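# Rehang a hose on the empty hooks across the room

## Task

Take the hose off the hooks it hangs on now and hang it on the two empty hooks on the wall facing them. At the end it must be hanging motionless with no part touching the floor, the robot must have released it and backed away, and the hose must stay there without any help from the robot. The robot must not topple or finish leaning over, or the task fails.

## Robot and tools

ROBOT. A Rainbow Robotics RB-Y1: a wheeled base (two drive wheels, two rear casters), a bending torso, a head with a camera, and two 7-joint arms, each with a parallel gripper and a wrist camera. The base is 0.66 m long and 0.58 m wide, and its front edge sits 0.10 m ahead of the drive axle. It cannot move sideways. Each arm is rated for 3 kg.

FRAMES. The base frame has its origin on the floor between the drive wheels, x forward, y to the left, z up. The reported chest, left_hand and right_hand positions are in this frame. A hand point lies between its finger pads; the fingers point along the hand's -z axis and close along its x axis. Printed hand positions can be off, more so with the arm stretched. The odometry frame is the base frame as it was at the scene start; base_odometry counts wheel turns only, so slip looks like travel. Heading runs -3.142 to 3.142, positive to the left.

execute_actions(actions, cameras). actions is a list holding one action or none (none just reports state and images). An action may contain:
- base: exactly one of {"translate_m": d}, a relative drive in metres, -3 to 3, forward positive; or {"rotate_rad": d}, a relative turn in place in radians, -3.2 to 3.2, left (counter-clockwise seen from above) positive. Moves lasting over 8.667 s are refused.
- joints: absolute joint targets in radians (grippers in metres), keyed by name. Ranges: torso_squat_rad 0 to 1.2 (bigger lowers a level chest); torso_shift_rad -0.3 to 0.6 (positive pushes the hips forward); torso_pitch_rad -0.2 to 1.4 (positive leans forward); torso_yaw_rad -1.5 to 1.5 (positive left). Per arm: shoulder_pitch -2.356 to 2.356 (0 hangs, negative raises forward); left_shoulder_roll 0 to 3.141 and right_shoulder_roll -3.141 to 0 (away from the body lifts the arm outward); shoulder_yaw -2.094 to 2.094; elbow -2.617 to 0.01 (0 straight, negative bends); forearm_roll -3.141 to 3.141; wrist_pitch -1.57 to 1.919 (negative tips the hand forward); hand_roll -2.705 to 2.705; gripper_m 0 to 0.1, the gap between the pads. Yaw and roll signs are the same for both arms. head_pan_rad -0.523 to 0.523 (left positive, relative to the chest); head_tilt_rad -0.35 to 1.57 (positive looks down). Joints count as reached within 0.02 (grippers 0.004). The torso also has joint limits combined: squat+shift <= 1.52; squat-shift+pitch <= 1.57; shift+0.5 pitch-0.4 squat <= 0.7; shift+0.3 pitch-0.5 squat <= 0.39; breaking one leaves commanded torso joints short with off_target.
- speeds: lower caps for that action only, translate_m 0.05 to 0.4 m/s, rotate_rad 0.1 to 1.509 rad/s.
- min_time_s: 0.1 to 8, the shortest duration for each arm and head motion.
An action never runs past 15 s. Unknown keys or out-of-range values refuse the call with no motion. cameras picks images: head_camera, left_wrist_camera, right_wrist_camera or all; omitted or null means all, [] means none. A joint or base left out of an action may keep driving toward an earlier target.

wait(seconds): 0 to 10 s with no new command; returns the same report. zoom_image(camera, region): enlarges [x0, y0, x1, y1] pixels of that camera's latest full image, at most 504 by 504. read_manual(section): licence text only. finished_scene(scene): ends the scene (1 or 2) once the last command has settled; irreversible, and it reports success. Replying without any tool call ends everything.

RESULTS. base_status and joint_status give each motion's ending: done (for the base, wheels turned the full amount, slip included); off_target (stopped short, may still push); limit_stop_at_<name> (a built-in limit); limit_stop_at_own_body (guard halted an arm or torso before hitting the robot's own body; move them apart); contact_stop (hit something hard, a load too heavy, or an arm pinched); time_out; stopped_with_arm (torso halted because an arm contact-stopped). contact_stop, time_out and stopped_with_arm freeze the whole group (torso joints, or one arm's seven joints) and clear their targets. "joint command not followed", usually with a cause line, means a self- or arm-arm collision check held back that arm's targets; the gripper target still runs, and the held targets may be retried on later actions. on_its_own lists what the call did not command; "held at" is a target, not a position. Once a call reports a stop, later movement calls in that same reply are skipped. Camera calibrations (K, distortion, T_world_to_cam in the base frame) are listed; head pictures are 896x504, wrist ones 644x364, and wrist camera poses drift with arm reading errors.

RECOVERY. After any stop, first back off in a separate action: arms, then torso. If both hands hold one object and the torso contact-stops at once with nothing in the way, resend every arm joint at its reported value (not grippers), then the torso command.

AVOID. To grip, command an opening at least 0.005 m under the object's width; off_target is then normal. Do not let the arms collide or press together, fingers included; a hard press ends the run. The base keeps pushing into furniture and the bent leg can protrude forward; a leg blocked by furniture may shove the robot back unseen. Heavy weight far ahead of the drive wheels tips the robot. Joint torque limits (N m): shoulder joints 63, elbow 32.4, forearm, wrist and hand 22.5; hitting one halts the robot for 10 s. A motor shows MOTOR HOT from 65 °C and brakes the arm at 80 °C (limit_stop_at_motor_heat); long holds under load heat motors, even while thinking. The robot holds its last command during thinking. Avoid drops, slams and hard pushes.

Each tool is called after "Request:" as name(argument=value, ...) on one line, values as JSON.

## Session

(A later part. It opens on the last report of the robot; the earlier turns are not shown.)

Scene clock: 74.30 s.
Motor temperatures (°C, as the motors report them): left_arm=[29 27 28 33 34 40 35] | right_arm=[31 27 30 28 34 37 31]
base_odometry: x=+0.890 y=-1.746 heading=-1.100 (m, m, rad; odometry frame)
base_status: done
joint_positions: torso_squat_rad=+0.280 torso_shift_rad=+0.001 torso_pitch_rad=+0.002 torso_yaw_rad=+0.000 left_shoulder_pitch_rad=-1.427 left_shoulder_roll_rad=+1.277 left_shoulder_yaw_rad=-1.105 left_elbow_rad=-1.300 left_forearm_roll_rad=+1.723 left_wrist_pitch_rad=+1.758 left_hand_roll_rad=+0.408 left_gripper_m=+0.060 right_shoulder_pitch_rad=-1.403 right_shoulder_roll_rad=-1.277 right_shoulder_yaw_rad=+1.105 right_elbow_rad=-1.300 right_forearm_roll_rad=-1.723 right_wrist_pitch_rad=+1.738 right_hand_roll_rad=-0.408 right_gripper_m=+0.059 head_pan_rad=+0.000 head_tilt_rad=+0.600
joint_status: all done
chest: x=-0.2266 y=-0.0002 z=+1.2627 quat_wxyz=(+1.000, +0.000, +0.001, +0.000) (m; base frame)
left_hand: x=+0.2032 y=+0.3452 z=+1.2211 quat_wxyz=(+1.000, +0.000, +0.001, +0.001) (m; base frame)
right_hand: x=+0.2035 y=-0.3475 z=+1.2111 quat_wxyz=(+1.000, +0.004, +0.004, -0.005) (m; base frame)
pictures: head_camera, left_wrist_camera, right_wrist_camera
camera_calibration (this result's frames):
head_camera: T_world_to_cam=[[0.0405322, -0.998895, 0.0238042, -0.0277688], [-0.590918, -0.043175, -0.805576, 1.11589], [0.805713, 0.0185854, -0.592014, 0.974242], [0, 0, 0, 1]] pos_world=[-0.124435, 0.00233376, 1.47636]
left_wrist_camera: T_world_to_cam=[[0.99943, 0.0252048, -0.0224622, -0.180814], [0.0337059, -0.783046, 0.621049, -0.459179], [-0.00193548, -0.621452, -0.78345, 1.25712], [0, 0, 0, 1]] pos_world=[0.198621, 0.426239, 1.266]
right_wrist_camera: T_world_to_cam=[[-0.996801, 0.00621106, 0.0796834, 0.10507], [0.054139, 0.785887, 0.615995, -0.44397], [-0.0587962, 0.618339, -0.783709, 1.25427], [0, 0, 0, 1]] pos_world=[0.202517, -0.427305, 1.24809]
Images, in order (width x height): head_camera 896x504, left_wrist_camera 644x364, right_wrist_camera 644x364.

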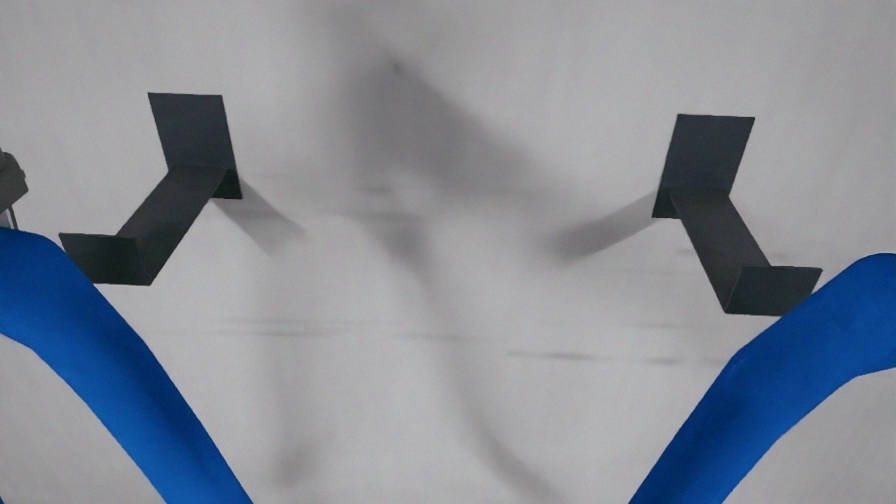

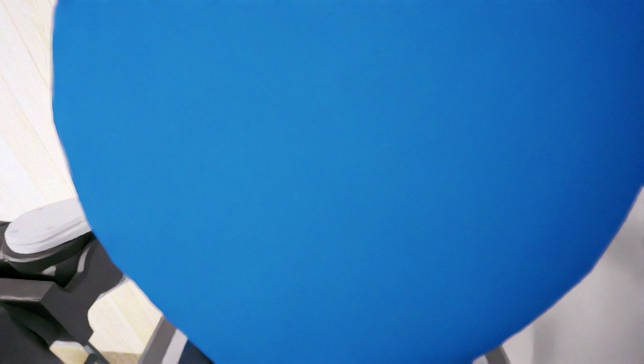

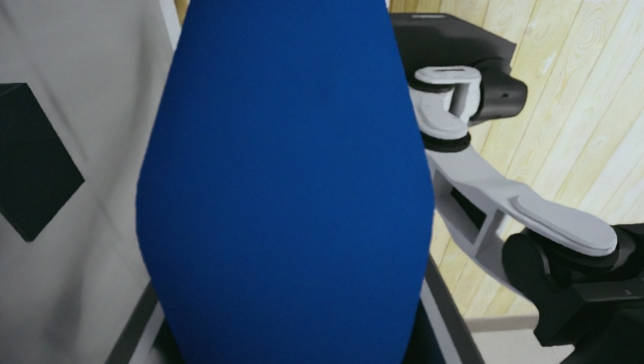

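Request:
execute_actions(actions=[{"base": {"translate_m": 0.28}, "joints": {"head_tilt_rad": 0.75, "head_pan_rad": 0.5}}], cameras=["head_camera", "right_wrist_camera"])

Scene clock: 76.93 s.
Motor temperatures (°C, as the motors report them): left_arm=[29 27 28 33 34 40 35] | right_arm=[31 27 30 28 34 37 31]
base_odometry: x=+1.017 y=-1.996 heading=-1.100 (m, m, rad; odometry frame)
base_status: done
joint_positions: torso_squat_rad=+0.280 torso_shift_rad=+0.001 torso_pitch_rad=+0.002 torso_yaw_rad=+0.000 left_shoulder_pitch_rad=-1.427 left_shoulder_roll_rad=+1.277 left_shoulder_yaw_rad=-1.105 left_elbow_rad=-1.300 left_forearm_roll_rad=+1.723 left_wrist_pitch_rad=+1.758 left_hand_roll_rad=+0.408 left_gripper_m=+0.060 right_shoulder_pitch_rad=-1.403 right_shoulder_roll_rad=-1.277 right_shoulder_yaw_rad=+1.105 right_elbow_rad=-1.300 right_forearm_roll_rad=-1.723 right_wrist_pitch_rad=+1.738 right_hand_roll_rad=-0.408 right_gripper_m=+0.059 head_pan_rad=+0.500 head_tilt_rad=+0.750
joint_status: all done
chest: x=-0.2267 y=-0.0002 z=+1.2627 quat_wxyz=(+1.000, +0.000, +0.001, +0.000) (m; base frame)
left_hand: x=+0.2032 y=+0.3452 z=+1.2211 quat_wxyz=(+1.000, +0.000, +0.001, +0.001) (m; base frame)
right_hand: x=+0.2034 y=-0.3475 z=+1.2112 quat_wxyz=(+1.000, +0.004, +0.004, -0.005) (m; base frame)
pictures: head_camera, right_wrist_camera
camera_calibration (this result's frames):
head_camera: T_world_to_cam=[[0.517096, -0.855763, 0.01678, 0.0799469], [-0.597777, -0.3751, -0.708493, 0.972346], [0.612596, 0.356328, -0.705518, 1.10095], [0, 0, 0, 1]] pos_world=[-0.134534, 0.0408422, 1.4643]
right_wrist_camera: T_world_to_cam=[[-0.996808, 0.00616217, 0.0795996, 0.105089], [0.0540489, 0.785888, 0.616003, -0.44399], [-0.0587604, 0.618338, -0.783712, 1.25427], [0, 0, 0, 1]] pos_world=[0.202452, -0.427283, 1.24812]
Images, in order (width x height): head_camera 896x504, right_wrist_camera 644x364.

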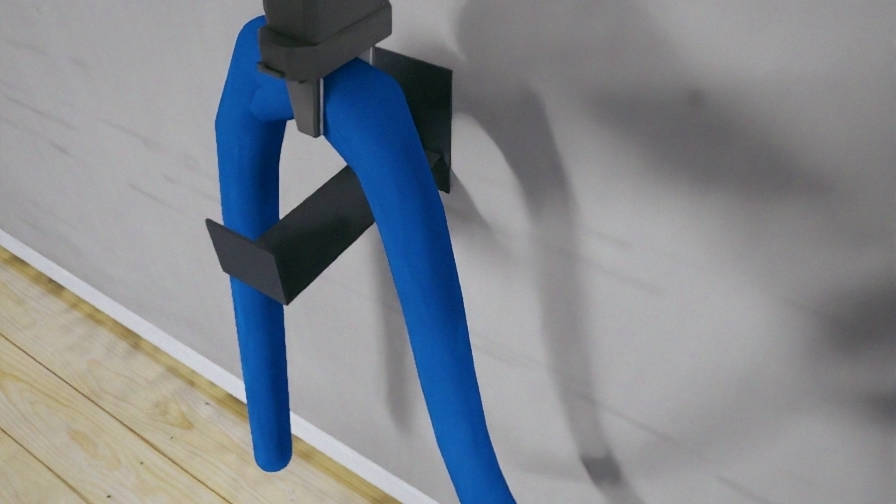

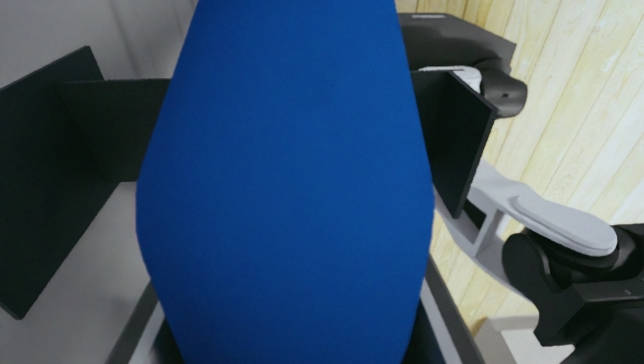

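Both arches straddle the hooks. Lowering.

Request:
execute_actions(actions=[{"joints": {"torso_squat_rad": 0.665, "head_tilt_rad": 0.6}}], cameras=["head_camera", "right_wrist_camera"])

Scene clock: 79.47 s.
Motor temperatures (°C, as the motors report them): left_arm=[29 27 28 33 34 40 35] | right_arm=[31 27 30 28 34 37 31]
base_odometry: x=+1.017 y=-1.996 heading=-1.100 (m, m, rad; odometry frame)
base_status: not commanded
joint_positions: torso_squat_rad=+0.665 torso_shift_rad=+0.001 torso_pitch_rad=+0.001 torso_yaw_rad=+0.000 left_shoulder_pitch_rad=-1.428 left_shoulder_roll_rad=+1.277 left_shoulder_yaw_rad=-1.105 left_elbow_rad=-1.300 left_forearm_roll_rad=+1.723 left_wrist_pitch_rad=+1.758 left_hand_roll_rad=+0.408 left_gripper_m=+0.060 right_shoulder_pitch_rad=-1.404 right_shoulder_roll_rad=-1.277 right_shoulder_yaw_rad=+1.105 right_elbow_rad=-1.300 right_forearm_roll_rad=-1.723 right_wrist_pitch_rad=+1.738 right_hand_roll_rad=-0.408 right_gripper_m=+0.059 head_pan_rad=+0.500 head_tilt_rad=+0.600
joint_status: all done
chest: x=-0.2272 y=-0.0002 z=+1.1408 quat_wxyz=(+1.000, +0.000, +0.000, +0.000) (m; base frame)
left_hand: x=+0.2027 y=+0.3456 z=+1.0997 quat_wxyz=(+1.000, +0.001, +0.001, +0.001) (m; base frame)
right_hand: x=+0.2032 y=-0.3471 z=+1.0900 quat_wxyz=(+1.000, +0.004, +0.003, -0.004) (m; base frame)
pictures: head_camera, right_wrist_camera
camera_calibration (this result's frames):
head_camera: T_world_to_cam=[[0.514404, -0.857227, 0.0234417, 0.0728655], [-0.497496, -0.320579, -0.806056, 1.03703], [0.698489, 0.402977, -0.591374, 0.879872], [0, 0, 0, 1]] pos_world=[-0.136144, 0.0403451, 1.35453]
right_wrist_camera: T_world_to_cam=[[-0.996953, 0.005539, 0.0778033, 0.116279], [0.052483, 0.78554, 0.616581, -0.370104], [-0.0577024, 0.618786, -0.783438, 1.15873], [0, 0, 0, 1]] pos_world=[0.202211, -0.426921, 1.12695]
Images, in order (width x height): head_camera 896x504, right_wrist_camera 644x364.

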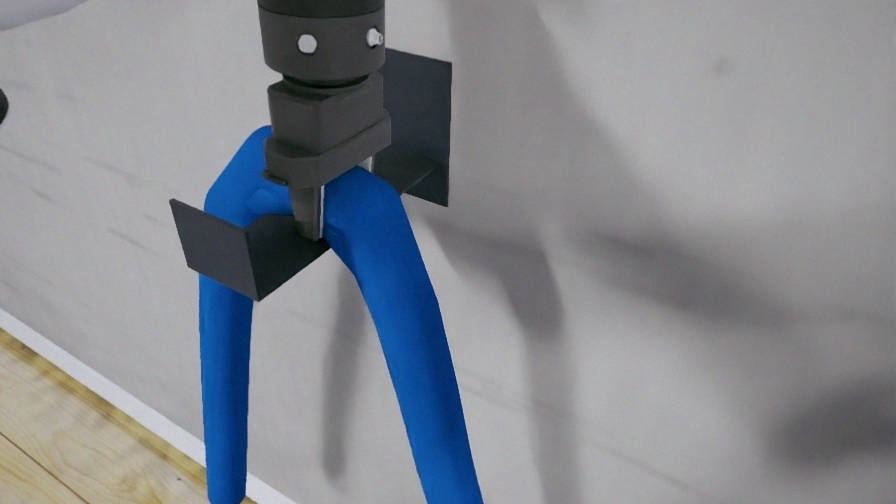

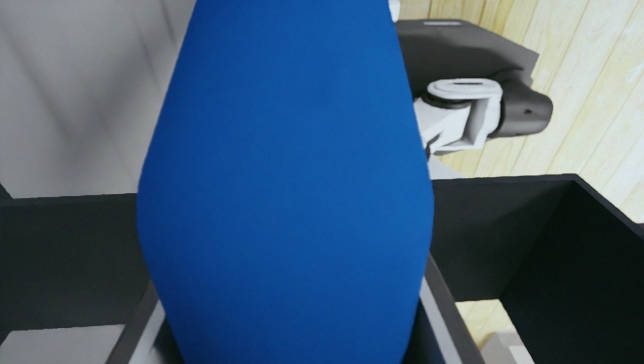

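The hose is resting on the hooks. Release, then rise.

Request:
execute_actions(actions=[{"joints": {"left_gripper_m": 0.095, "right_gripper_m": 0.095}}], cameras=[])

Request:
execute_actions(actions=[{"joints": {"torso_squat_rad": 0.38, "head_tilt_rad": 0.75, "head_pan_rad": -0.3}}])

Scene clock: 80.97 s.
Motor temperatures (°C, as the motors report them): left_arm=[29 27 28 33 34 40 35] | right_arm=[31 27 30 28 34 37 31]
base_odometry: x=+1.017 y=-1.996 heading=-1.100 (m, m, rad; odometry frame)
base_status: not commanded
joint_positions: torso_squat_rad=+0.665 torso_shift_rad=+0.001 torso_pitch_rad=+0.001 torso_yaw_rad=+0.000 left_shoulder_pitch_rad=-1.428 left_shoulder_roll_rad=+1.277 left_shoulder_yaw_rad=-1.105 left_elbow_rad=-1.300 left_forearm_roll_rad=+1.723 left_wrist_pitch_rad=+1.758 left_hand_roll_rad=+0.408 left_gripper_m=+0.095 right_shoulder_pitch_rad=-1.404 right_shoulder_roll_rad=-1.277 right_shoulder_yaw_rad=+1.105 right_elbow_rad=-1.300 right_forearm_roll_rad=-1.723 right_wrist_pitch_rad=+1.738 right_hand_roll_rad=-0.408 right_gripper_m=+0.095 head_pan_rad=+0.500 head_tilt_rad=+0.600
joint_status: all done
chest: x=-0.2271 y=-0.0002 z=+1.1408 quat_wxyz=(+1.000, +0.000, +0.000, +0.000) (m; base frame)
left_hand: x=+0.2027 y=+0.3455 z=+1.0997 quat_wxyz=(+1.000, +0.000, +0.001, +0.001) (m; base frame)
right_hand: x=+0.2032 y=-0.3472 z=+1.0900 quat_wxyz=(+1.000, +0.004, +0.003, -0.004) (m; base frame)
pictures: none
No camera images: the call's "cameras" was empty. Leave "cameras" out to get every camera's image.

Scene clock: 82.70 s.
Motor temperatures (°C, as the motors report them): left_arm=[29 27 28 33 34 40 35] | right_arm=[31 27 30 28 34 37 31]
base_odometry: x=+1.017 y=-1.996 heading=-1.100 (m, m, rad; odometry frame)
base_status: not commanded
joint_positions: torso_squat_rad=+0.380 torso_shift_rad=+0.001 torso_pitch_rad=+0.001 torso_yaw_rad=+0.000 left_shoulder_pitch_rad=-1.428 left_shoulder_roll_rad=+1.277 left_shoulder_yaw_rad=-1.105 left_elbow_rad=-1.300 left_forearm_roll_rad=+1.723 left_wrist_pitch_rad=+1.758 left_hand_roll_rad=+0.408 left_gripper_m=+0.095 right_shoulder_pitch_rad=-1.404 right_shoulder_roll_rad=-1.277 right_shoulder_yaw_rad=+1.105 right_elbow_rad=-1.300 right_forearm_roll_rad=-1.723 right_wrist_pitch_rad=+1.738 right_hand_roll_rad=-0.408 right_gripper_m=+0.095 head_pan_rad=-0.300 head_tilt_rad=+0.750
joint_status: all done
chest: x=-0.2269 y=-0.0002 z=+1.2400 quat_wxyz=(+1.000, +0.000, +0.001, +0.000) (m; base frame)
left_hand: x=+0.2029 y=+0.3454 z=+1.1988 quat_wxyz=(+1.000, +0.000, +0.001, +0.001) (m; base frame)
right_hand: x=+0.2034 y=-0.3472 z=+1.1890 quat_wxyz=(+1.000, +0.004, +0.003, -0.004) (m; base frame)
pictures: head_camera, left_wrist_camera, right_wrist_camera
camera_calibration (this result's frames):
head_camera: T_world_to_cam=[[-0.253445, -0.967185, 0.0178625, -0.0788087], [-0.685738, 0.166608, -0.708523, 0.938286], [0.682297, -0.191821, -0.705461, 1.09917], [0, 0, 0, 1]] pos_world=[-0.126518, -0.0217047, 1.44163]
left_wrist_camera: T_world_to_cam=[[0.999436, 0.0255898, -0.0217245, -0.182044], [0.0335489, -0.783139, 0.620942, -0.444955], [-0.00112349, -0.62132, -0.783556, 1.23966], [0, 0, 0, 1]] pos_world=[0.198262, 0.426426, 1.24368]
right_wrist_camera: T_world_to_cam=[[-0.996919, 0.00567545, 0.0782278, 0.108342], [0.0528361, 0.785715, 0.616328, -0.430748], [-0.0579668, 0.618563, -0.783594, 1.23655], [0, 0, 0, 1]] pos_world=[0.202446, -0.427055, 1.22596]
Images, in order (width x height): head_camera 896x504, left_wrist_camera 644x364, right_wrist_camera 644x364.

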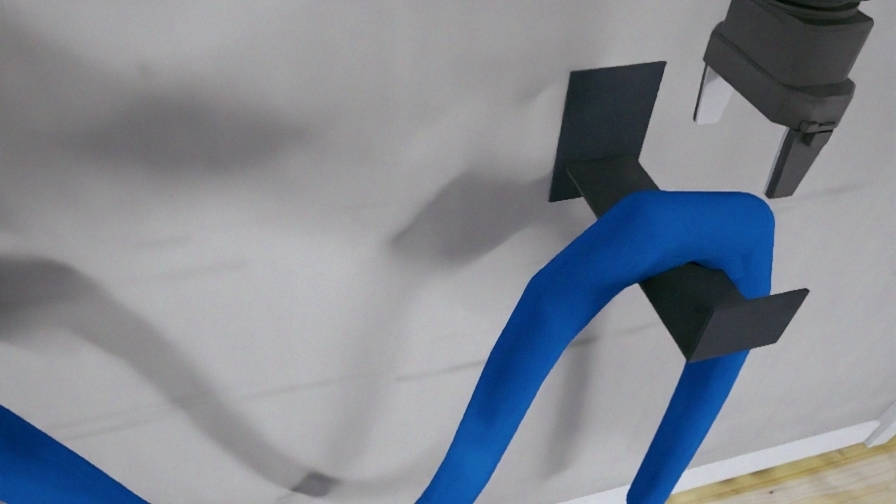

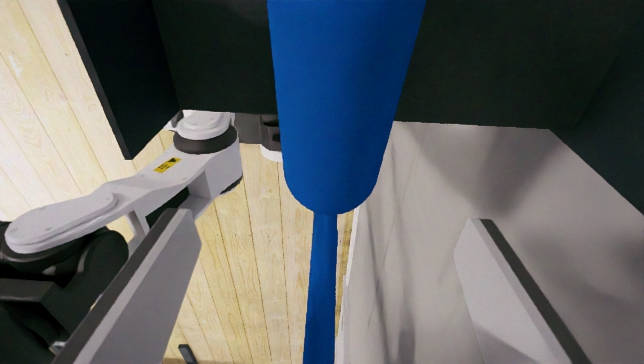

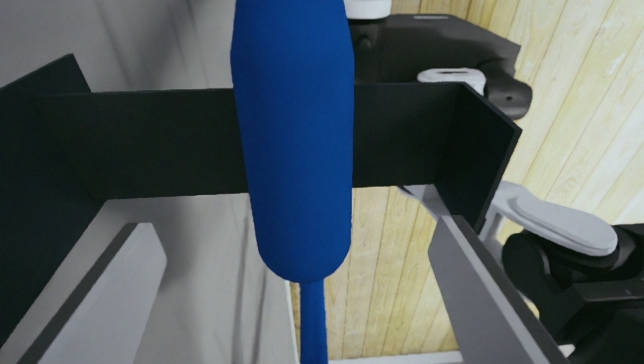

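Fingers are clear of the hose. Backing away.

Request:
execute_actions(actions=[{"base": {"translate_m": -0.7}, "joints": {"head_tilt_rad": 0.6, "head_pan_rad": 0.0}}], cameras=["head_camera"])

Scene clock: 86.23 s.
Motor temperatures (°C, as the motors report them): left_arm=[29 27 28 33 34 40 35] | right_arm=[31 27 30 28 34 37 31]
base_odometry: x=+0.700 y=-1.372 heading=-1.101 (m, m, rad; odometry frame)
base_status: done
joint_positions: torso_squat_rad=+0.380 torso_shift_rad=+0.001 torso_pitch_rad=+0.001 torso_yaw_rad=+0.000 left_shoulder_pitch_rad=-1.428 left_shoulder_roll_rad=+1.277 left_shoulder_yaw_rad=-1.105 left_elbow_rad=-1.300 left_forearm_roll_rad=+1.723 left_wrist_pitch_rad=+1.758 left_hand_roll_rad=+0.408 left_gripper_m=+0.095 right_shoulder_pitch_rad=-1.404 right_shoulder_roll_rad=-1.277 right_shoulder_yaw_rad=+1.105 right_elbow_rad=-1.300 right_forearm_roll_rad=-1.723 right_wrist_pitch_rad=+1.738 right_hand_roll_rad=-0.408 right_gripper_m=+0.095 head_pan_rad=+0.000 head_tilt_rad=+0.600
joint_status: all done
chest: x=-0.2270 y=-0.0002 z=+1.2400 quat_wxyz=(+1.000, +0.000, +0.001, +0.000) (m; base frame)
left_hand: x=+0.2029 y=+0.3453 z=+1.1988 quat_wxyz=(+1.000, +0.000, +0.001, +0.001) (m; base frame)
right_hand: x=+0.2033 y=-0.3473 z=+1.1891 quat_wxyz=(+1.000, +0.004, +0.003, -0.005) (m; base frame)
pictures: head_camera
camera_calibration (this result's frames):
head_camera: T_world_to_cam=[[0.0404197, -0.998899, 0.0238012, -0.0272417], [-0.590534, -0.0430971, -0.805861, 1.09783], [0.806, 0.0185172, -0.591626, 0.960709], [0, 0, 0, 1]] pos_world=[-0.124926, 0.00231181, 1.45372]
Images, in order (width x height): head_camera 896x504.

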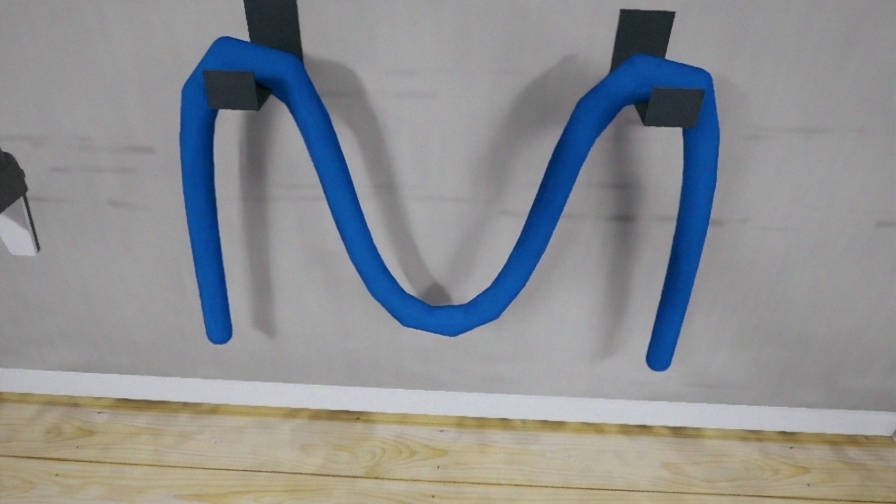

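Request:
wait(seconds=2)

Scene clock: 88.53 s.
Motor temperatures (°C, as the motors report them): left_arm=[29 27 28 33 34 40 35] | right_arm=[31 27 30 28 34 37 31]
base_odometry: x=+0.700 y=-1.372 heading=-1.101 (m, m, rad; odometry frame)
base_status: done
joint_positions: torso_squat_rad=+0.380 torso_shift_rad=+0.001 torso_pitch_rad=+0.001 torso_yaw_rad=+0.000 left_shoulder_pitch_rad=-1.428 left_shoulder_roll_rad=+1.277 left_shoulder_yaw_rad=-1.105 left_elbow_rad=-1.300 left_forearm_roll_rad=+1.723 left_wrist_pitch_rad=+1.758 left_hand_roll_rad=+0.408 left_gripper_m=+0.095 right_shoulder_pitch_rad=-1.404 right_shoulder_roll_rad=-1.277 right_shoulder_yaw_rad=+1.105 right_elbow_rad=-1.300 right_forearm_roll_rad=-1.723 right_wrist_pitch_rad=+1.738 right_hand_roll_rad=-0.408 right_gripper_m=+0.095 head_pan_rad=+0.000 head_tilt_rad=+0.600
joint_status: all done
chest: x=-0.2270 y=-0.0002 z=+1.2400 quat_wxyz=(+1.000, +0.000, +0.001, +0.000) (m; base frame)
left_hand: x=+0.2029 y=+0.3453 z=+1.1988 quat_wxyz=(+1.000, +0.000, +0.001, +0.001) (m; base frame)
right_hand: x=+0.2033 y=-0.3473 z=+1.1891 quat_wxyz=(+1.000, +0.004, +0.003, -0.005) (m; base frame)
wait: 2.00 s; at rest from the start
pictures: head_camera, left_wrist_camera, right_wrist_camera
camera_calibration (this result's frames):
head_camera: T_world_to_cam=[[0.04042, -0.998899, 0.023801, -0.0272416], [-0.59054, -0.0430973, -0.805857, 1.09782], [0.805995, 0.0185173, -0.591632, 0.960711], [0, 0, 0, 1]] pos_world=[-0.124918, 0.00231186, 1.45372]
left_wrist_camera: T_world_to_cam=[[0.999444, 0.0254188, -0.0215548, -0.182147], [0.0333095, -0.783138, 0.620955, -0.445039], [-0.00109646, -0.621328, -0.78355, 1.23965], [0, 0, 0, 1]] pos_world=[0.198229, 0.426335, 1.24375]
right_wrist_camera: T_world_to_cam=[[-0.996929, 0.00575893, 0.0780999, 0.108431], [0.0528228, 0.78571, 0.616336, -0.430744], [-0.0578144, 0.618569, -0.783601, 1.2366], [0, 0, 0, 1]] pos_world=[0.202345, -0.427109, 1.22602]
Images, in order (width x height): head_camera 896x504, left_wrist_camera 644x364, right_wrist_camera 644x364.

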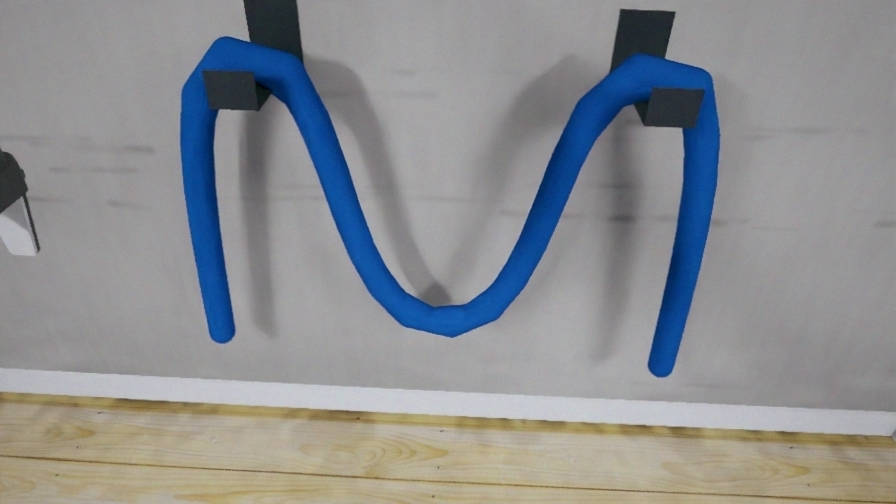

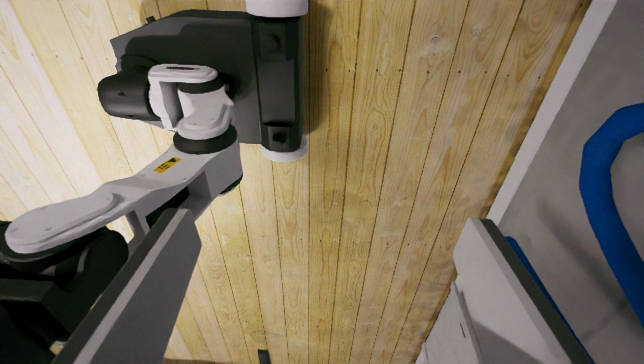

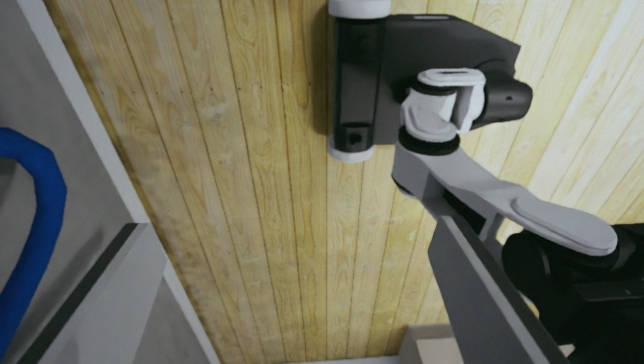

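Request:
wait(seconds=8)

Request:
execute_actions(actions=[], cameras=["head_camera"])

Scene clock: 97.00 s.
Motor temperatures (°C, as the motors report them): left_arm=[29 27 28 33 34 40 35] | right_arm=[31 27 30 28 34 37 31]
base_odometry: x=+0.700 y=-1.372 heading=-1.101 (m, m, rad; odometry frame)
base_status: done
joint_positions: torso_squat_rad=+0.380 torso_shift_rad=+0.001 torso_pitch_rad=+0.001 torso_yaw_rad=+0.000 left_shoulder_pitch_rad=-1.428 left_shoulder_roll_rad=+1.277 left_shoulder_yaw_rad=-1.105 left_elbow_rad=-1.300 left_forearm_roll_rad=+1.723 left_wrist_pitch_rad=+1.758 left_hand_roll_rad=+0.408 left_gripper_m=+0.095 right_shoulder_pitch_rad=-1.404 right_shoulder_roll_rad=-1.277 right_shoulder_yaw_rad=+1.105 right_elbow_rad=-1.300 right_forearm_roll_rad=-1.723 right_wrist_pitch_rad=+1.738 right_hand_roll_rad=-0.408 right_gripper_m=+0.095 head_pan_rad=+0.000 head_tilt_rad=+0.600
joint_status: all done
chest: x=-0.2270 y=-0.0002 z=+1.2400 quat_wxyz=(+1.000, +0.000, +0.001, +0.000) (m; base frame)
left_hand: x=+0.2029 y=+0.3453 z=+1.1988 quat_wxyz=(+1.000, +0.000, +0.001, +0.001) (m; base frame)
right_hand: x=+0.2033 y=-0.3473 z=+1.1891 quat_wxyz=(+1.000, +0.004, +0.003, -0.005) (m; base frame)
wait: 8.00 s; at rest from the start
pictures: head_camera, left_wrist_camera, right_wrist_camera
camera_calibration (this result's frames):
head_camera: T_world_to_cam=[[0.0404198, -0.998899, 0.0238009, -0.0272416], [-0.590541, -0.043097, -0.805856, 1.09782], [0.805995, 0.0185171, -0.591632, 0.960711], [0, 0, 0, 1]] pos_world=[-0.124918, 0.00231174, 1.45372]
left_wrist_camera: T_world_to_cam=[[0.999444, 0.0254189, -0.021555, -0.182147], [0.0333097, -0.783138, 0.620955, -0.445039], [-0.00109654, -0.621328, -0.78355, 1.23965], [0, 0, 0, 1]] pos_world=[0.198229, 0.426335, 1.24375]
right_wrist_camera: T_world_to_cam=[[-0.996929, 0.00575891, 0.0781, 0.108431], [0.0528229, 0.78571, 0.616336, -0.430744], [-0.0578145, 0.618569, -0.783601, 1.2366], [0, 0, 0, 1]] pos_world=[0.202345, -0.427109, 1.22602]
Images, in order (width x height): head_camera 896x504, left_wrist_camera 644x364, right_wrist_camera 644x364.

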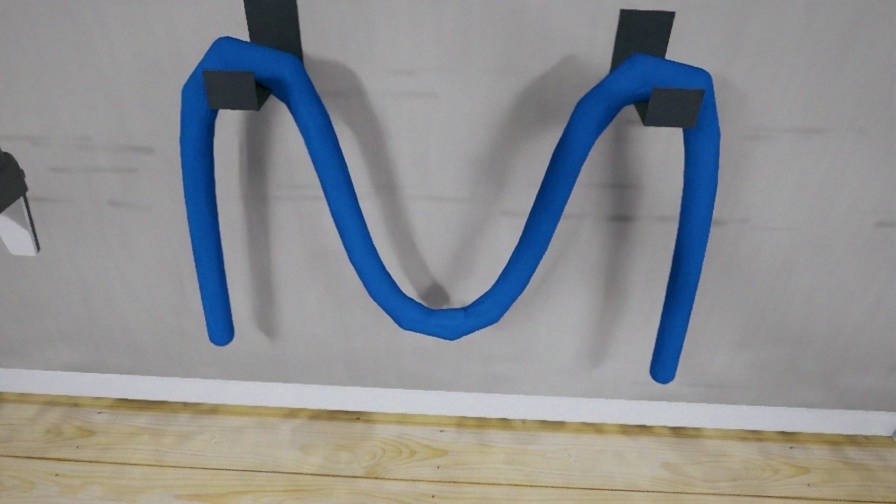

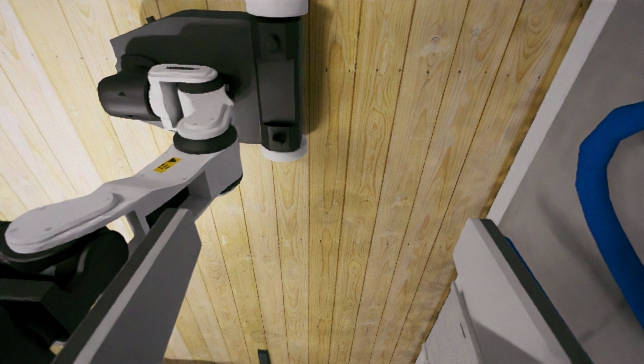

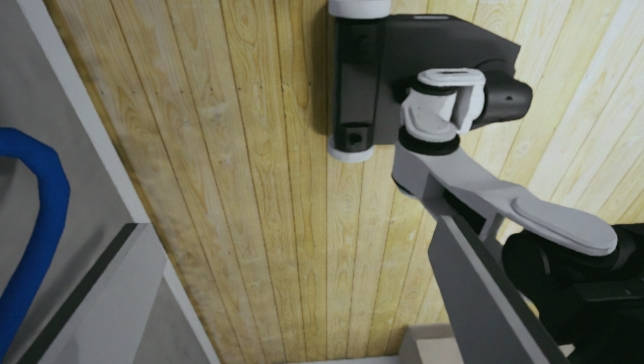

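Scene clock: 97.00 s.
Motor temperatures (°C, as the motors report them): left_arm=[29 27 28 33 34 40 35] | right_arm=[31 27 30 28 34 37 31]
base_odometry: x=+0.700 y=-1.372 heading=-1.101 (m, m, rad; odometry frame)
base_status: done
joint_positions: torso_squat_rad=+0.380 torso_shift_rad=+0.001 torso_pitch_rad=+0.001 torso_yaw_rad=+0.000 left_shoulder_pitch_rad=-1.428 left_shoulder_roll_rad=+1.277 left_shoulder_yaw_rad=-1.105 left_elbow_rad=-1.300 left_forearm_roll_rad=+1.723 left_wrist_pitch_rad=+1.758 left_hand_roll_rad=+0.408 left_gripper_m=+0.095 right_shoulder_pitch_rad=-1.404 right_shoulder_roll_rad=-1.277 right_shoulder_yaw_rad=+1.105 right_elbow_rad=-1.300 right_forearm_roll_rad=-1.723 right_wrist_pitch_rad=+1.738 right_hand_roll_rad=-0.408 right_gripper_m=+0.095 head_pan_rad=+0.000 head_tilt_rad=+0.600
joint_status: all done
chest: x=-0.2270 y=-0.0002 z=+1.2400 quat_wxyz=(+1.000, +0.000, +0.001, +0.000) (m; base frame)
left_hand: x=+0.2029 y=+0.3453 z=+1.1988 quat_wxyz=(+1.000, +0.000, +0.001, +0.001) (m; base frame)
right_hand: x=+0.2033 y=-0.3473 z=+1.1891 quat_wxyz=(+1.000, +0.004, +0.003, -0.005) (m; base frame)
pictures: head_camera
camera_calibration (this result's frames):
head_camera: T_world_to_cam=[[0.0404198, -0.998899, 0.0238009, -0.0272416], [-0.590541, -0.043097, -0.805856, 1.09782], [0.805995, 0.0185171, -0.591632, 0.960711], [0, 0, 0, 1]] pos_world=[-0.124918, 0.00231174, 1.45372]
Images, in order (width x height): head_camera 896x504.

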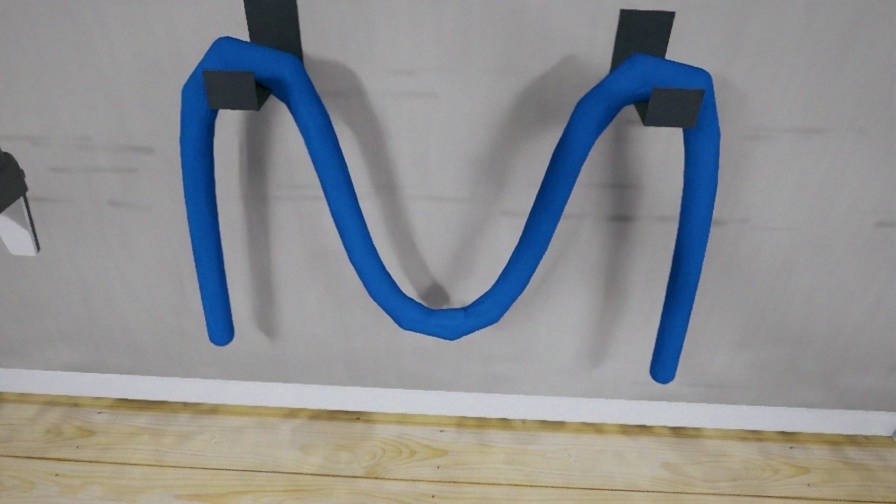

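Request:
execute_actions(actions=[], cameras=["head_camera"])

Scene clock: 97.43 s.
Motor temperatures (°C, as the motors report them): left_arm=[29 27 28 33 34 40 35] | right_arm=[31 27 30 28 34 37 31]
base_odometry: x=+0.700 y=-1.372 heading=-1.101 (m, m, rad; odometry frame)
base_status: done
joint_positions: torso_squat_rad=+0.380 torso_shift_rad=+0.001 torso_pitch_rad=+0.001 torso_yaw_rad=+0.000 left_shoulder_pitch_rad=-1.428 left_shoulder_roll_rad=+1.277 left_shoulder_yaw_rad=-1.105 left_elbow_rad=-1.300 left_forearm_roll_rad=+1.723 left_wrist_pitch_rad=+1.758 left_hand_roll_rad=+0.408 left_gripper_m=+0.095 right_shoulder_pitch_rad=-1.404 right_shoulder_roll_rad=-1.277 right_shoulder_yaw_rad=+1.105 right_elbow_rad=-1.300 right_forearm_roll_rad=-1.723 right_wrist_pitch_rad=+1.738 right_hand_roll_rad=-0.408 right_gripper_m=+0.095 head_pan_rad=+0.000 head_tilt_rad=+0.600
joint_status: all done
chest: x=-0.2270 y=-0.0002 z=+1.2400 quat_wxyz=(+1.000, +0.000, +0.001, +0.000) (m; base frame)
left_hand: x=+0.2029 y=+0.3453 z=+1.1988 quat_wxyz=(+1.000, +0.000, +0.001, +0.001) (m; base frame)
right_hand: x=+0.2033 y=-0.3473 z=+1.1891 quat_wxyz=(+1.000, +0.004, +0.003, -0.005) (m; base frame)
pictures: head_camera
camera_calibration (this result's frames):
head_camera: T_world_to_cam=[[0.0404197, -0.998899, 0.0238009, -0.0272415], [-0.59054, -0.043097, -0.805857, 1.09782], [0.805995, 0.0185171, -0.591632, 0.960711], [0, 0, 0, 1]] pos_world=[-0.124918, 0.00231175, 1.45372]
Images, in order (width x height): head_camera 896x504.

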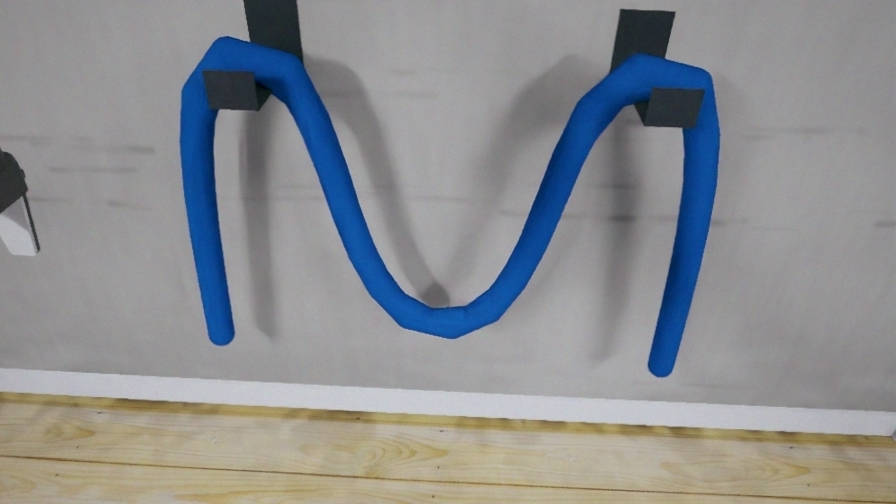

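Request:
execute_actions(actions=[{"joints": {"left_shoulder_pitch_rad": 0.0, "left_shoulder_roll_rad": 0.05, "left_shoulder_yaw_rad": 0.0, "left_elbow_rad": -0.1, "left_forearm_roll_rad": 0.0, "left_wrist_pitch_rad": 0.0, "right_shoulder_pitch_rad": 0.0, "right_shoulder_roll_rad": -0.05, "right_shoulder_yaw_rad": 0.0, "right_elbow_rad": -0.1, "right_forearm_roll_rad": 0.0, "right_wrist_pitch_rad": 0.0}}], cameras=[])

Request:
wait(seconds=10)

Scene clock: 100.60 s.
Motor temperatures (°C, as the motors report them): left_arm=[29 27 28 33 34 40 35] | right_arm=[31 27 30 28 34 37 31]
base_odometry: x=+0.700 y=-1.372 heading=-1.101 (m, m, rad; odometry frame)
base_status: not commanded
joint_positions: torso_squat_rad=+0.380 torso_shift_rad=+0.001 torso_pitch_rad=+0.001 torso_yaw_rad=+0.000 left_shoulder_pitch_rad=+0.000 left_shoulder_roll_rad=+0.050 left_shoulder_yaw_rad=-0.001 left_elbow_rad=-0.100 left_forearm_roll_rad=+0.000 left_wrist_pitch_rad=+0.000 left_hand_roll_rad=+0.408 left_gripper_m=+0.095 right_shoulder_pitch_rad=+0.000 right_shoulder_roll_rad=-0.050 right_shoulder_yaw_rad=+0.000 right_elbow_rad=-0.100 right_forearm_roll_rad=+0.000 right_wrist_pitch_rad=+0.000 right_hand_roll_rad=-0.408 right_gripper_m=+0.095 head_pan_rad=+0.000 head_tilt_rad=+0.600
joint_status: all done
chest: x=-0.2270 y=-0.0002 z=+1.2400 quat_wxyz=(+1.000, +0.000, +0.001, +0.000) (m; base frame)
left_hand: x=-0.1793 y=+0.2578 z=+0.5577 quat_wxyz=(+0.978, +0.014, -0.053, +0.201) (m; base frame)
right_hand: x=-0.1792 y=-0.2581 z=+0.5577 quat_wxyz=(+0.978, -0.014, -0.053, -0.201) (m; base frame)
pictures: none
No camera images: the call's "cameras" was empty. Leave "cameras" out to get every camera's image.

Scene clock: 110.60 s.
Motor temperatures (°C, as the motors report them): left_arm=[29 27 28 33 34 40 35] | right_arm=[30 27 30 28 34 37 31]
base_odometry: x=+0.700 y=-1.372 heading=-1.101 (m, m, rad; odometry frame)
base_status: not commanded
joint_positions: torso_squat_rad=+0.380 torso_shift_rad=+0.001 torso_pitch_rad=+0.001 torso_yaw_rad=+0.000 left_shoulder_pitch_rad=+0.000 left_shoulder_roll_rad=+0.050 left_shoulder_yaw_rad=-0.001 left_elbow_rad=-0.100 left_forearm_roll_rad=+0.000 left_wrist_pitch_rad=+0.000 left_hand_roll_rad=+0.408 left_gripper_m=+0.095 right_shoulder_pitch_rad=+0.000 right_shoulder_roll_rad=-0.050 right_shoulder_yaw_rad=+0.000 right_elbow_rad=-0.100 right_forearm_roll_rad=+0.000 right_wrist_pitch_rad=+0.000 right_hand_roll_rad=-0.408 right_gripper_m=+0.095 head_pan_rad=+0.000 head_tilt_rad=+0.600
joint_status: all done
chest: x=-0.2270 y=-0.0002 z=+1.2400 quat_wxyz=(+1.000, +0.000, +0.001, +0.000) (m; base frame)
left_hand: x=-0.1793 y=+0.2578 z=+0.5577 quat_wxyz=(+0.978, +0.014, -0.053, +0.201) (m; base frame)
right_hand: x=-0.1792 y=-0.2581 z=+0.5577 quat_wxyz=(+0.978, -0.014, -0.053, -0.201) (m; base frame)
wait: 10.00 s; at rest by 0.27 s
pictures: head_camera, left_wrist_camera, right_wrist_camera
camera_calibration (this result's frames):
head_camera: T_world_to_cam=[[0.0404173, -0.998899, 0.0238154, -0.0272548], [-0.590587, -0.0431084, -0.805822, 1.09778], [0.805962, 0.0185041, -0.591679, 0.960746], [0, 0, 0, 1]] pos_world=[-0.124888, 0.00232103, 1.45372]
left_wrist_camera: T_world_to_cam=[[0.905646, 0.414369, 0.0900184, 0.00896323], [0.276329, -0.737751, 0.615927, -0.0680399], [0.321633, -0.532937, -0.782643, 0.717074], [0, 0, 0, 1]] pos_world=[-0.21995, 0.328245, 0.602314]
right_wrist_camera: T_world_to_cam=[[-0.919417, 0.391491, -0.0375141, -0.0461816], [0.290461, 0.740249, 0.606353, -0.0549785], [0.265151, 0.546594, -0.794311, 0.709841], [0, 0, 0, 1]] pos_world=[-0.214706, -0.329217, 0.595438]
Images, in order (width x height): head_camera 896x504, left_wrist_camera 644x364, right_wrist_camera 644x364.

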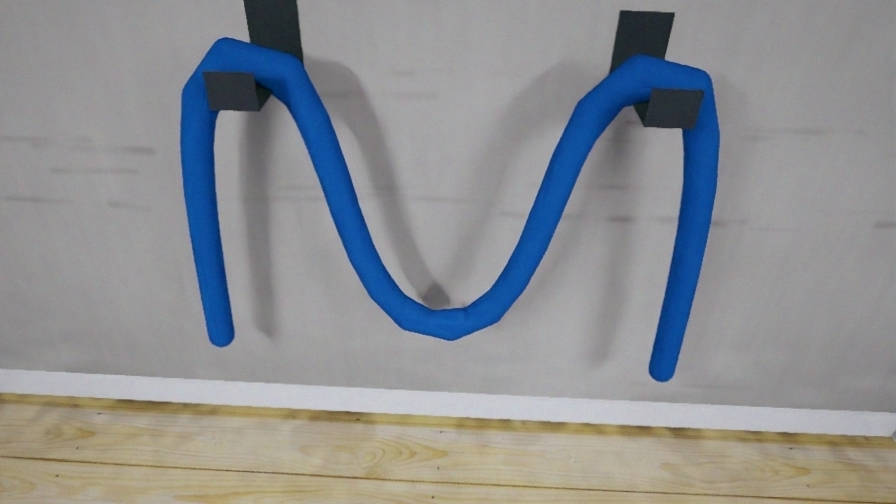

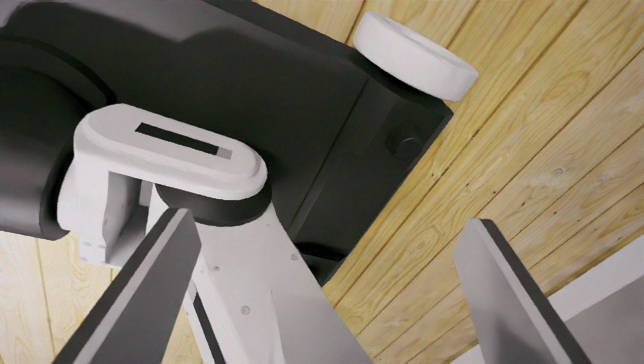

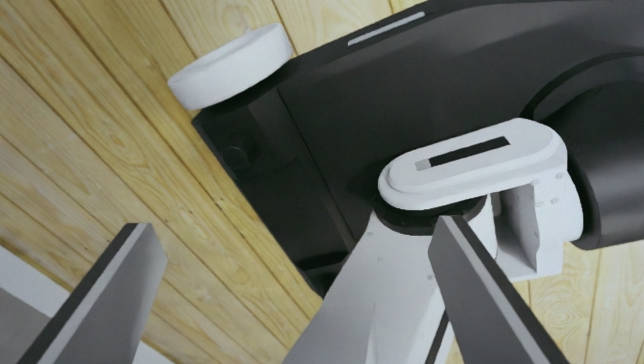

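Waiting is free while at rest, so I'll let the swing die out fully.

Request:
wait(seconds=10)

Request:
wait(seconds=10)

Request:
zoom_image(camera="head_camera", region=[620, 340, 710, 410])

Scene clock: 121.17 s.
Motor temperatures (°C, as the motors report them): left_arm=[29 27 28 33 34 40 35] | right_arm=[30 27 30 28 34 37 31]
base_odometry: x=+0.700 y=-1.372 heading=-1.101 (m, m, rad; odometry frame)
base_status: not commanded
joint_positions: torso_squat_rad=+0.380 torso_shift_rad=+0.001 torso_pitch_rad=+0.001 torso_yaw_rad=+0.000 left_shoulder_pitch_rad=+0.000 left_shoulder_roll_rad=+0.050 left_shoulder_yaw_rad=-0.001 left_elbow_rad=-0.100 left_forearm_roll_rad=+0.000 left_wrist_pitch_rad=+0.000 left_hand_roll_rad=+0.408 left_gripper_m=+0.095 right_shoulder_pitch_rad=+0.000 right_shoulder_roll_rad=-0.050 right_shoulder_yaw_rad=+0.000 right_elbow_rad=-0.100 right_forearm_roll_rad=+0.000 right_wrist_pitch_rad=+0.000 right_hand_roll_rad=-0.408 right_gripper_m=+0.095 head_pan_rad=+0.000 head_tilt_rad=+0.600
joint_status: all done
chest: x=-0.2270 y=-0.0002 z=+1.2400 quat_wxyz=(+1.000, +0.000, +0.001, +0.000) (m; base frame)
left_hand: x=-0.1793 y=+0.2578 z=+0.5577 quat_wxyz=(+0.978, +0.014, -0.053, +0.201) (m; base frame)
right_hand: x=-0.1792 y=-0.2581 z=+0.5577 quat_wxyz=(+0.978, -0.014, -0.053, -0.201) (m; base frame)
wait: 10.00 s; at rest from the start
pictures: head_camera, left_wrist_camera, right_wrist_camera
camera_calibration (this result's frames):
head_camera: T_world_to_cam=[[0.0404173, -0.998899, 0.0238154, -0.0272548], [-0.590586, -0.0431083, -0.805822, 1.09778], [0.805962, 0.0185041, -0.591679, 0.960746], [0, 0, 0, 1]] pos_world=[-0.124888, 0.00232097, 1.45372]
left_wrist_camera: T_world_to_cam=[[0.905646, 0.41437, 0.0900186, 0.00896298], [0.276329, -0.737751, 0.615927, -0.0680399], [0.321633, -0.532937, -0.782643, 0.717074], [0, 0, 0, 1]] pos_world=[-0.21995, 0.328245, 0.602314]
right_wrist_camera: T_world_to_cam=[[-0.919417, 0.391492, -0.0375143, -0.0461813], [0.290461, 0.740249, 0.606353, -0.0549785], [0.265152, 0.546594, -0.79431, 0.709841], [0, 0, 0, 1]] pos_world=[-0.214706, -0.329217, 0.595438]
Images, in order (width x height): head_camera 896x504, left_wrist_camera 644x364, right_wrist_camera 644x364.

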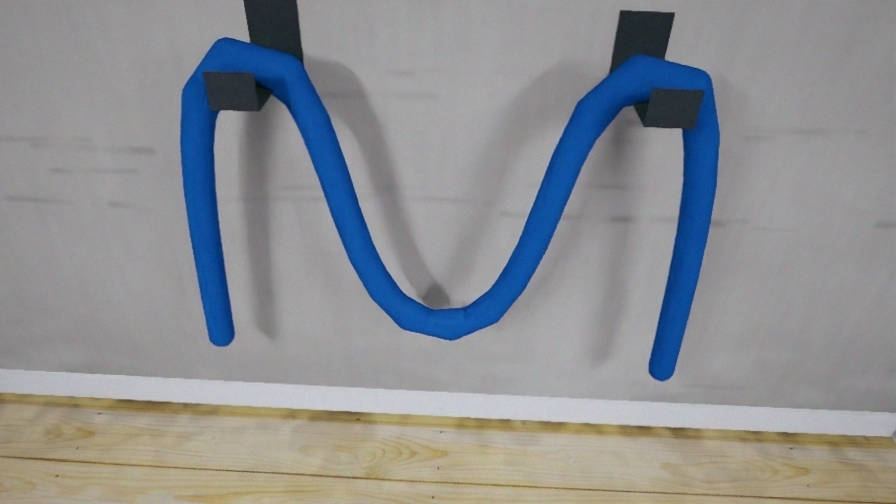

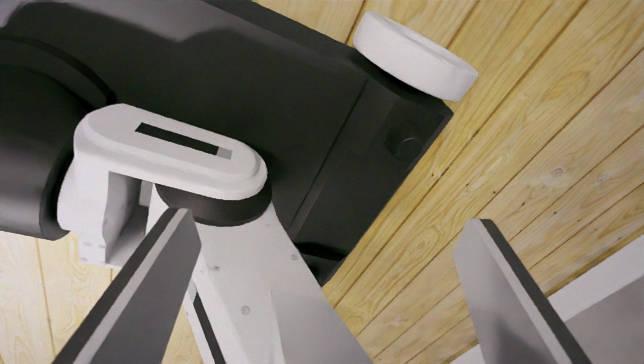

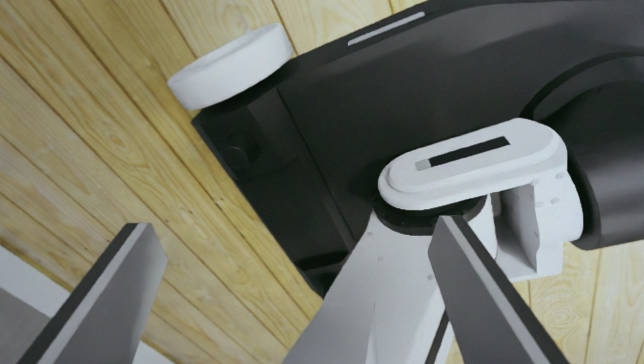

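Scene clock: 131.17 s.
Motor temperatures (°C, as the motors report them): left_arm=[29 27 28 33 34 40 35] | right_arm=[30 27 30 28 34 37 31]
base_odometry: x=+0.700 y=-1.372 heading=-1.101 (m, m, rad; odometry frame)
base_status: not commanded
joint_positions: torso_squat_rad=+0.380 torso_shift_rad=+0.001 torso_pitch_rad=+0.001 torso_yaw_rad=+0.000 left_shoulder_pitch_rad=+0.000 left_shoulder_roll_rad=+0.050 left_shoulder_yaw_rad=-0.001 left_elbow_rad=-0.100 left_forearm_roll_rad=+0.000 left_wrist_pitch_rad=+0.000 left_hand_roll_rad=+0.408 left_gripper_m=+0.095 right_shoulder_pitch_rad=+0.000 right_shoulder_roll_rad=-0.050 right_shoulder_yaw_rad=+0.000 right_elbow_rad=-0.100 right_forearm_roll_rad=+0.000 right_wrist_pitch_rad=+0.000 right_hand_roll_rad=-0.408 right_gripper_m=+0.095 head_pan_rad=+0.000 head_tilt_rad=+0.600
joint_status: all done
chest: x=-0.2270 y=-0.0002 z=+1.2400 quat_wxyz=(+1.000, +0.000, +0.001, +0.000) (m; base frame)
left_hand: x=-0.1793 y=+0.2578 z=+0.5577 quat_wxyz=(+0.978, +0.014, -0.053, +0.201) (m; base frame)
right_hand: x=-0.1792 y=-0.2581 z=+0.5577 quat_wxyz=(+0.978, -0.014, -0.053, -0.201) (m; base frame)
wait: 10.00 s; at rest by 0.27 s
pictures: head_camera, left_wrist_camera, right_wrist_camera
camera_calibration (this result's frames):
head_camera: T_world_to_cam=[[0.0404174, -0.998899, 0.0238153, -0.0272547], [-0.590586, -0.0431083, -0.805822, 1.09778], [0.805962, 0.0185042, -0.591679, 0.960746], [0, 0, 0, 1]] pos_world=[-0.124888, 0.00232096, 1.45372]
left_wrist_camera: T_world_to_cam=[[0.905646, 0.41437, 0.0900185, 0.00896299], [0.276329, -0.737751, 0.615927, -0.0680399], [0.321633, -0.532937, -0.782643, 0.717074], [0, 0, 0, 1]] pos_world=[-0.21995, 0.328245, 0.602314]
right_wrist_camera: T_world_to_cam=[[-0.919417, 0.391492, -0.0375141, -0.0461814], [0.290461, 0.740249, 0.606353, -0.0549785], [0.265152, 0.546594, -0.79431, 0.709841], [0, 0, 0, 1]] pos_world=[-0.214706, -0.329217, 0.595438]
Images, in order (width x height): head_camera 896x504, left_wrist_camera 644x364, right_wrist_camera 644x364.

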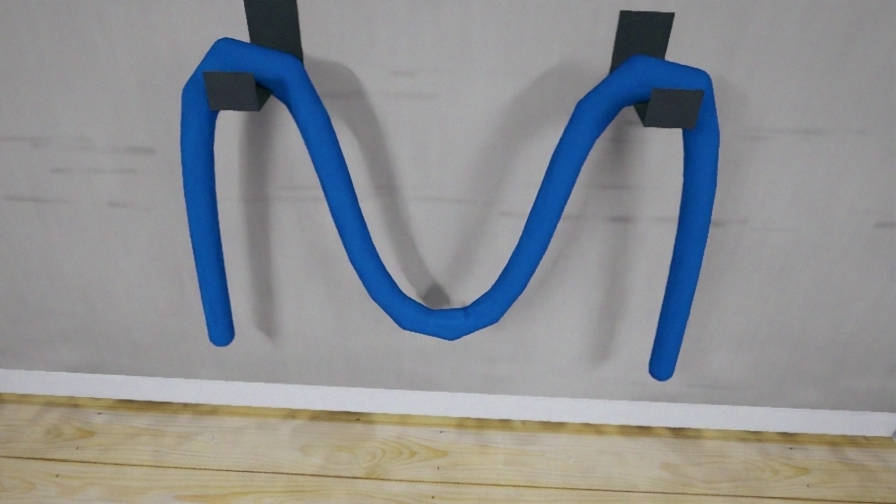

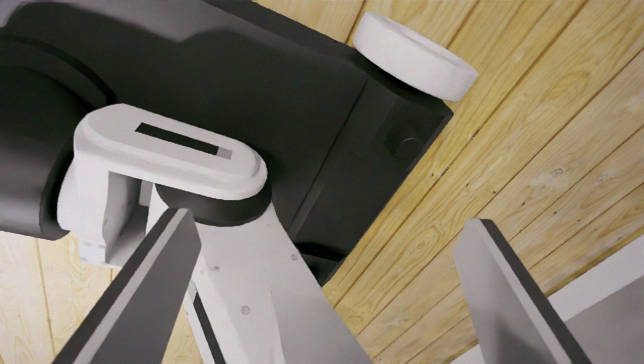

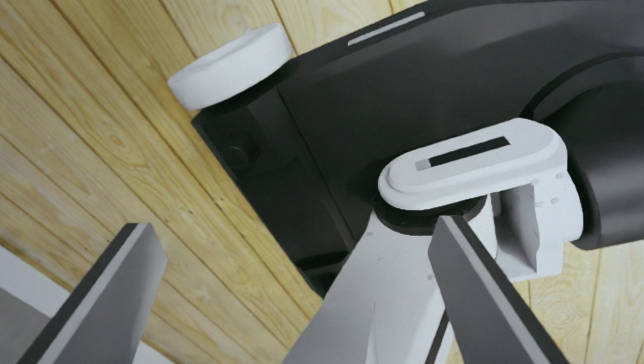

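Region (620, 340, 710, 410) of head_camera's 896x504 image, scaled by 5.600, with more detail than that image has.

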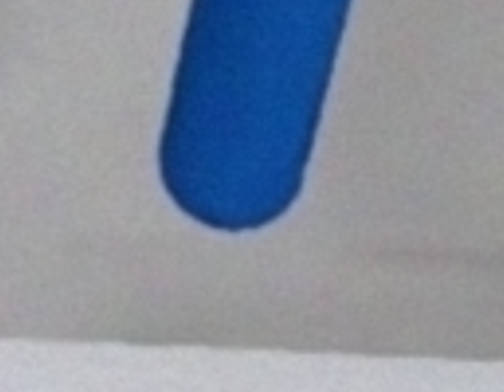

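The hose is now still across successive frames.

Request:
finished_scene(scene=1)

The scene is finished: the task was done.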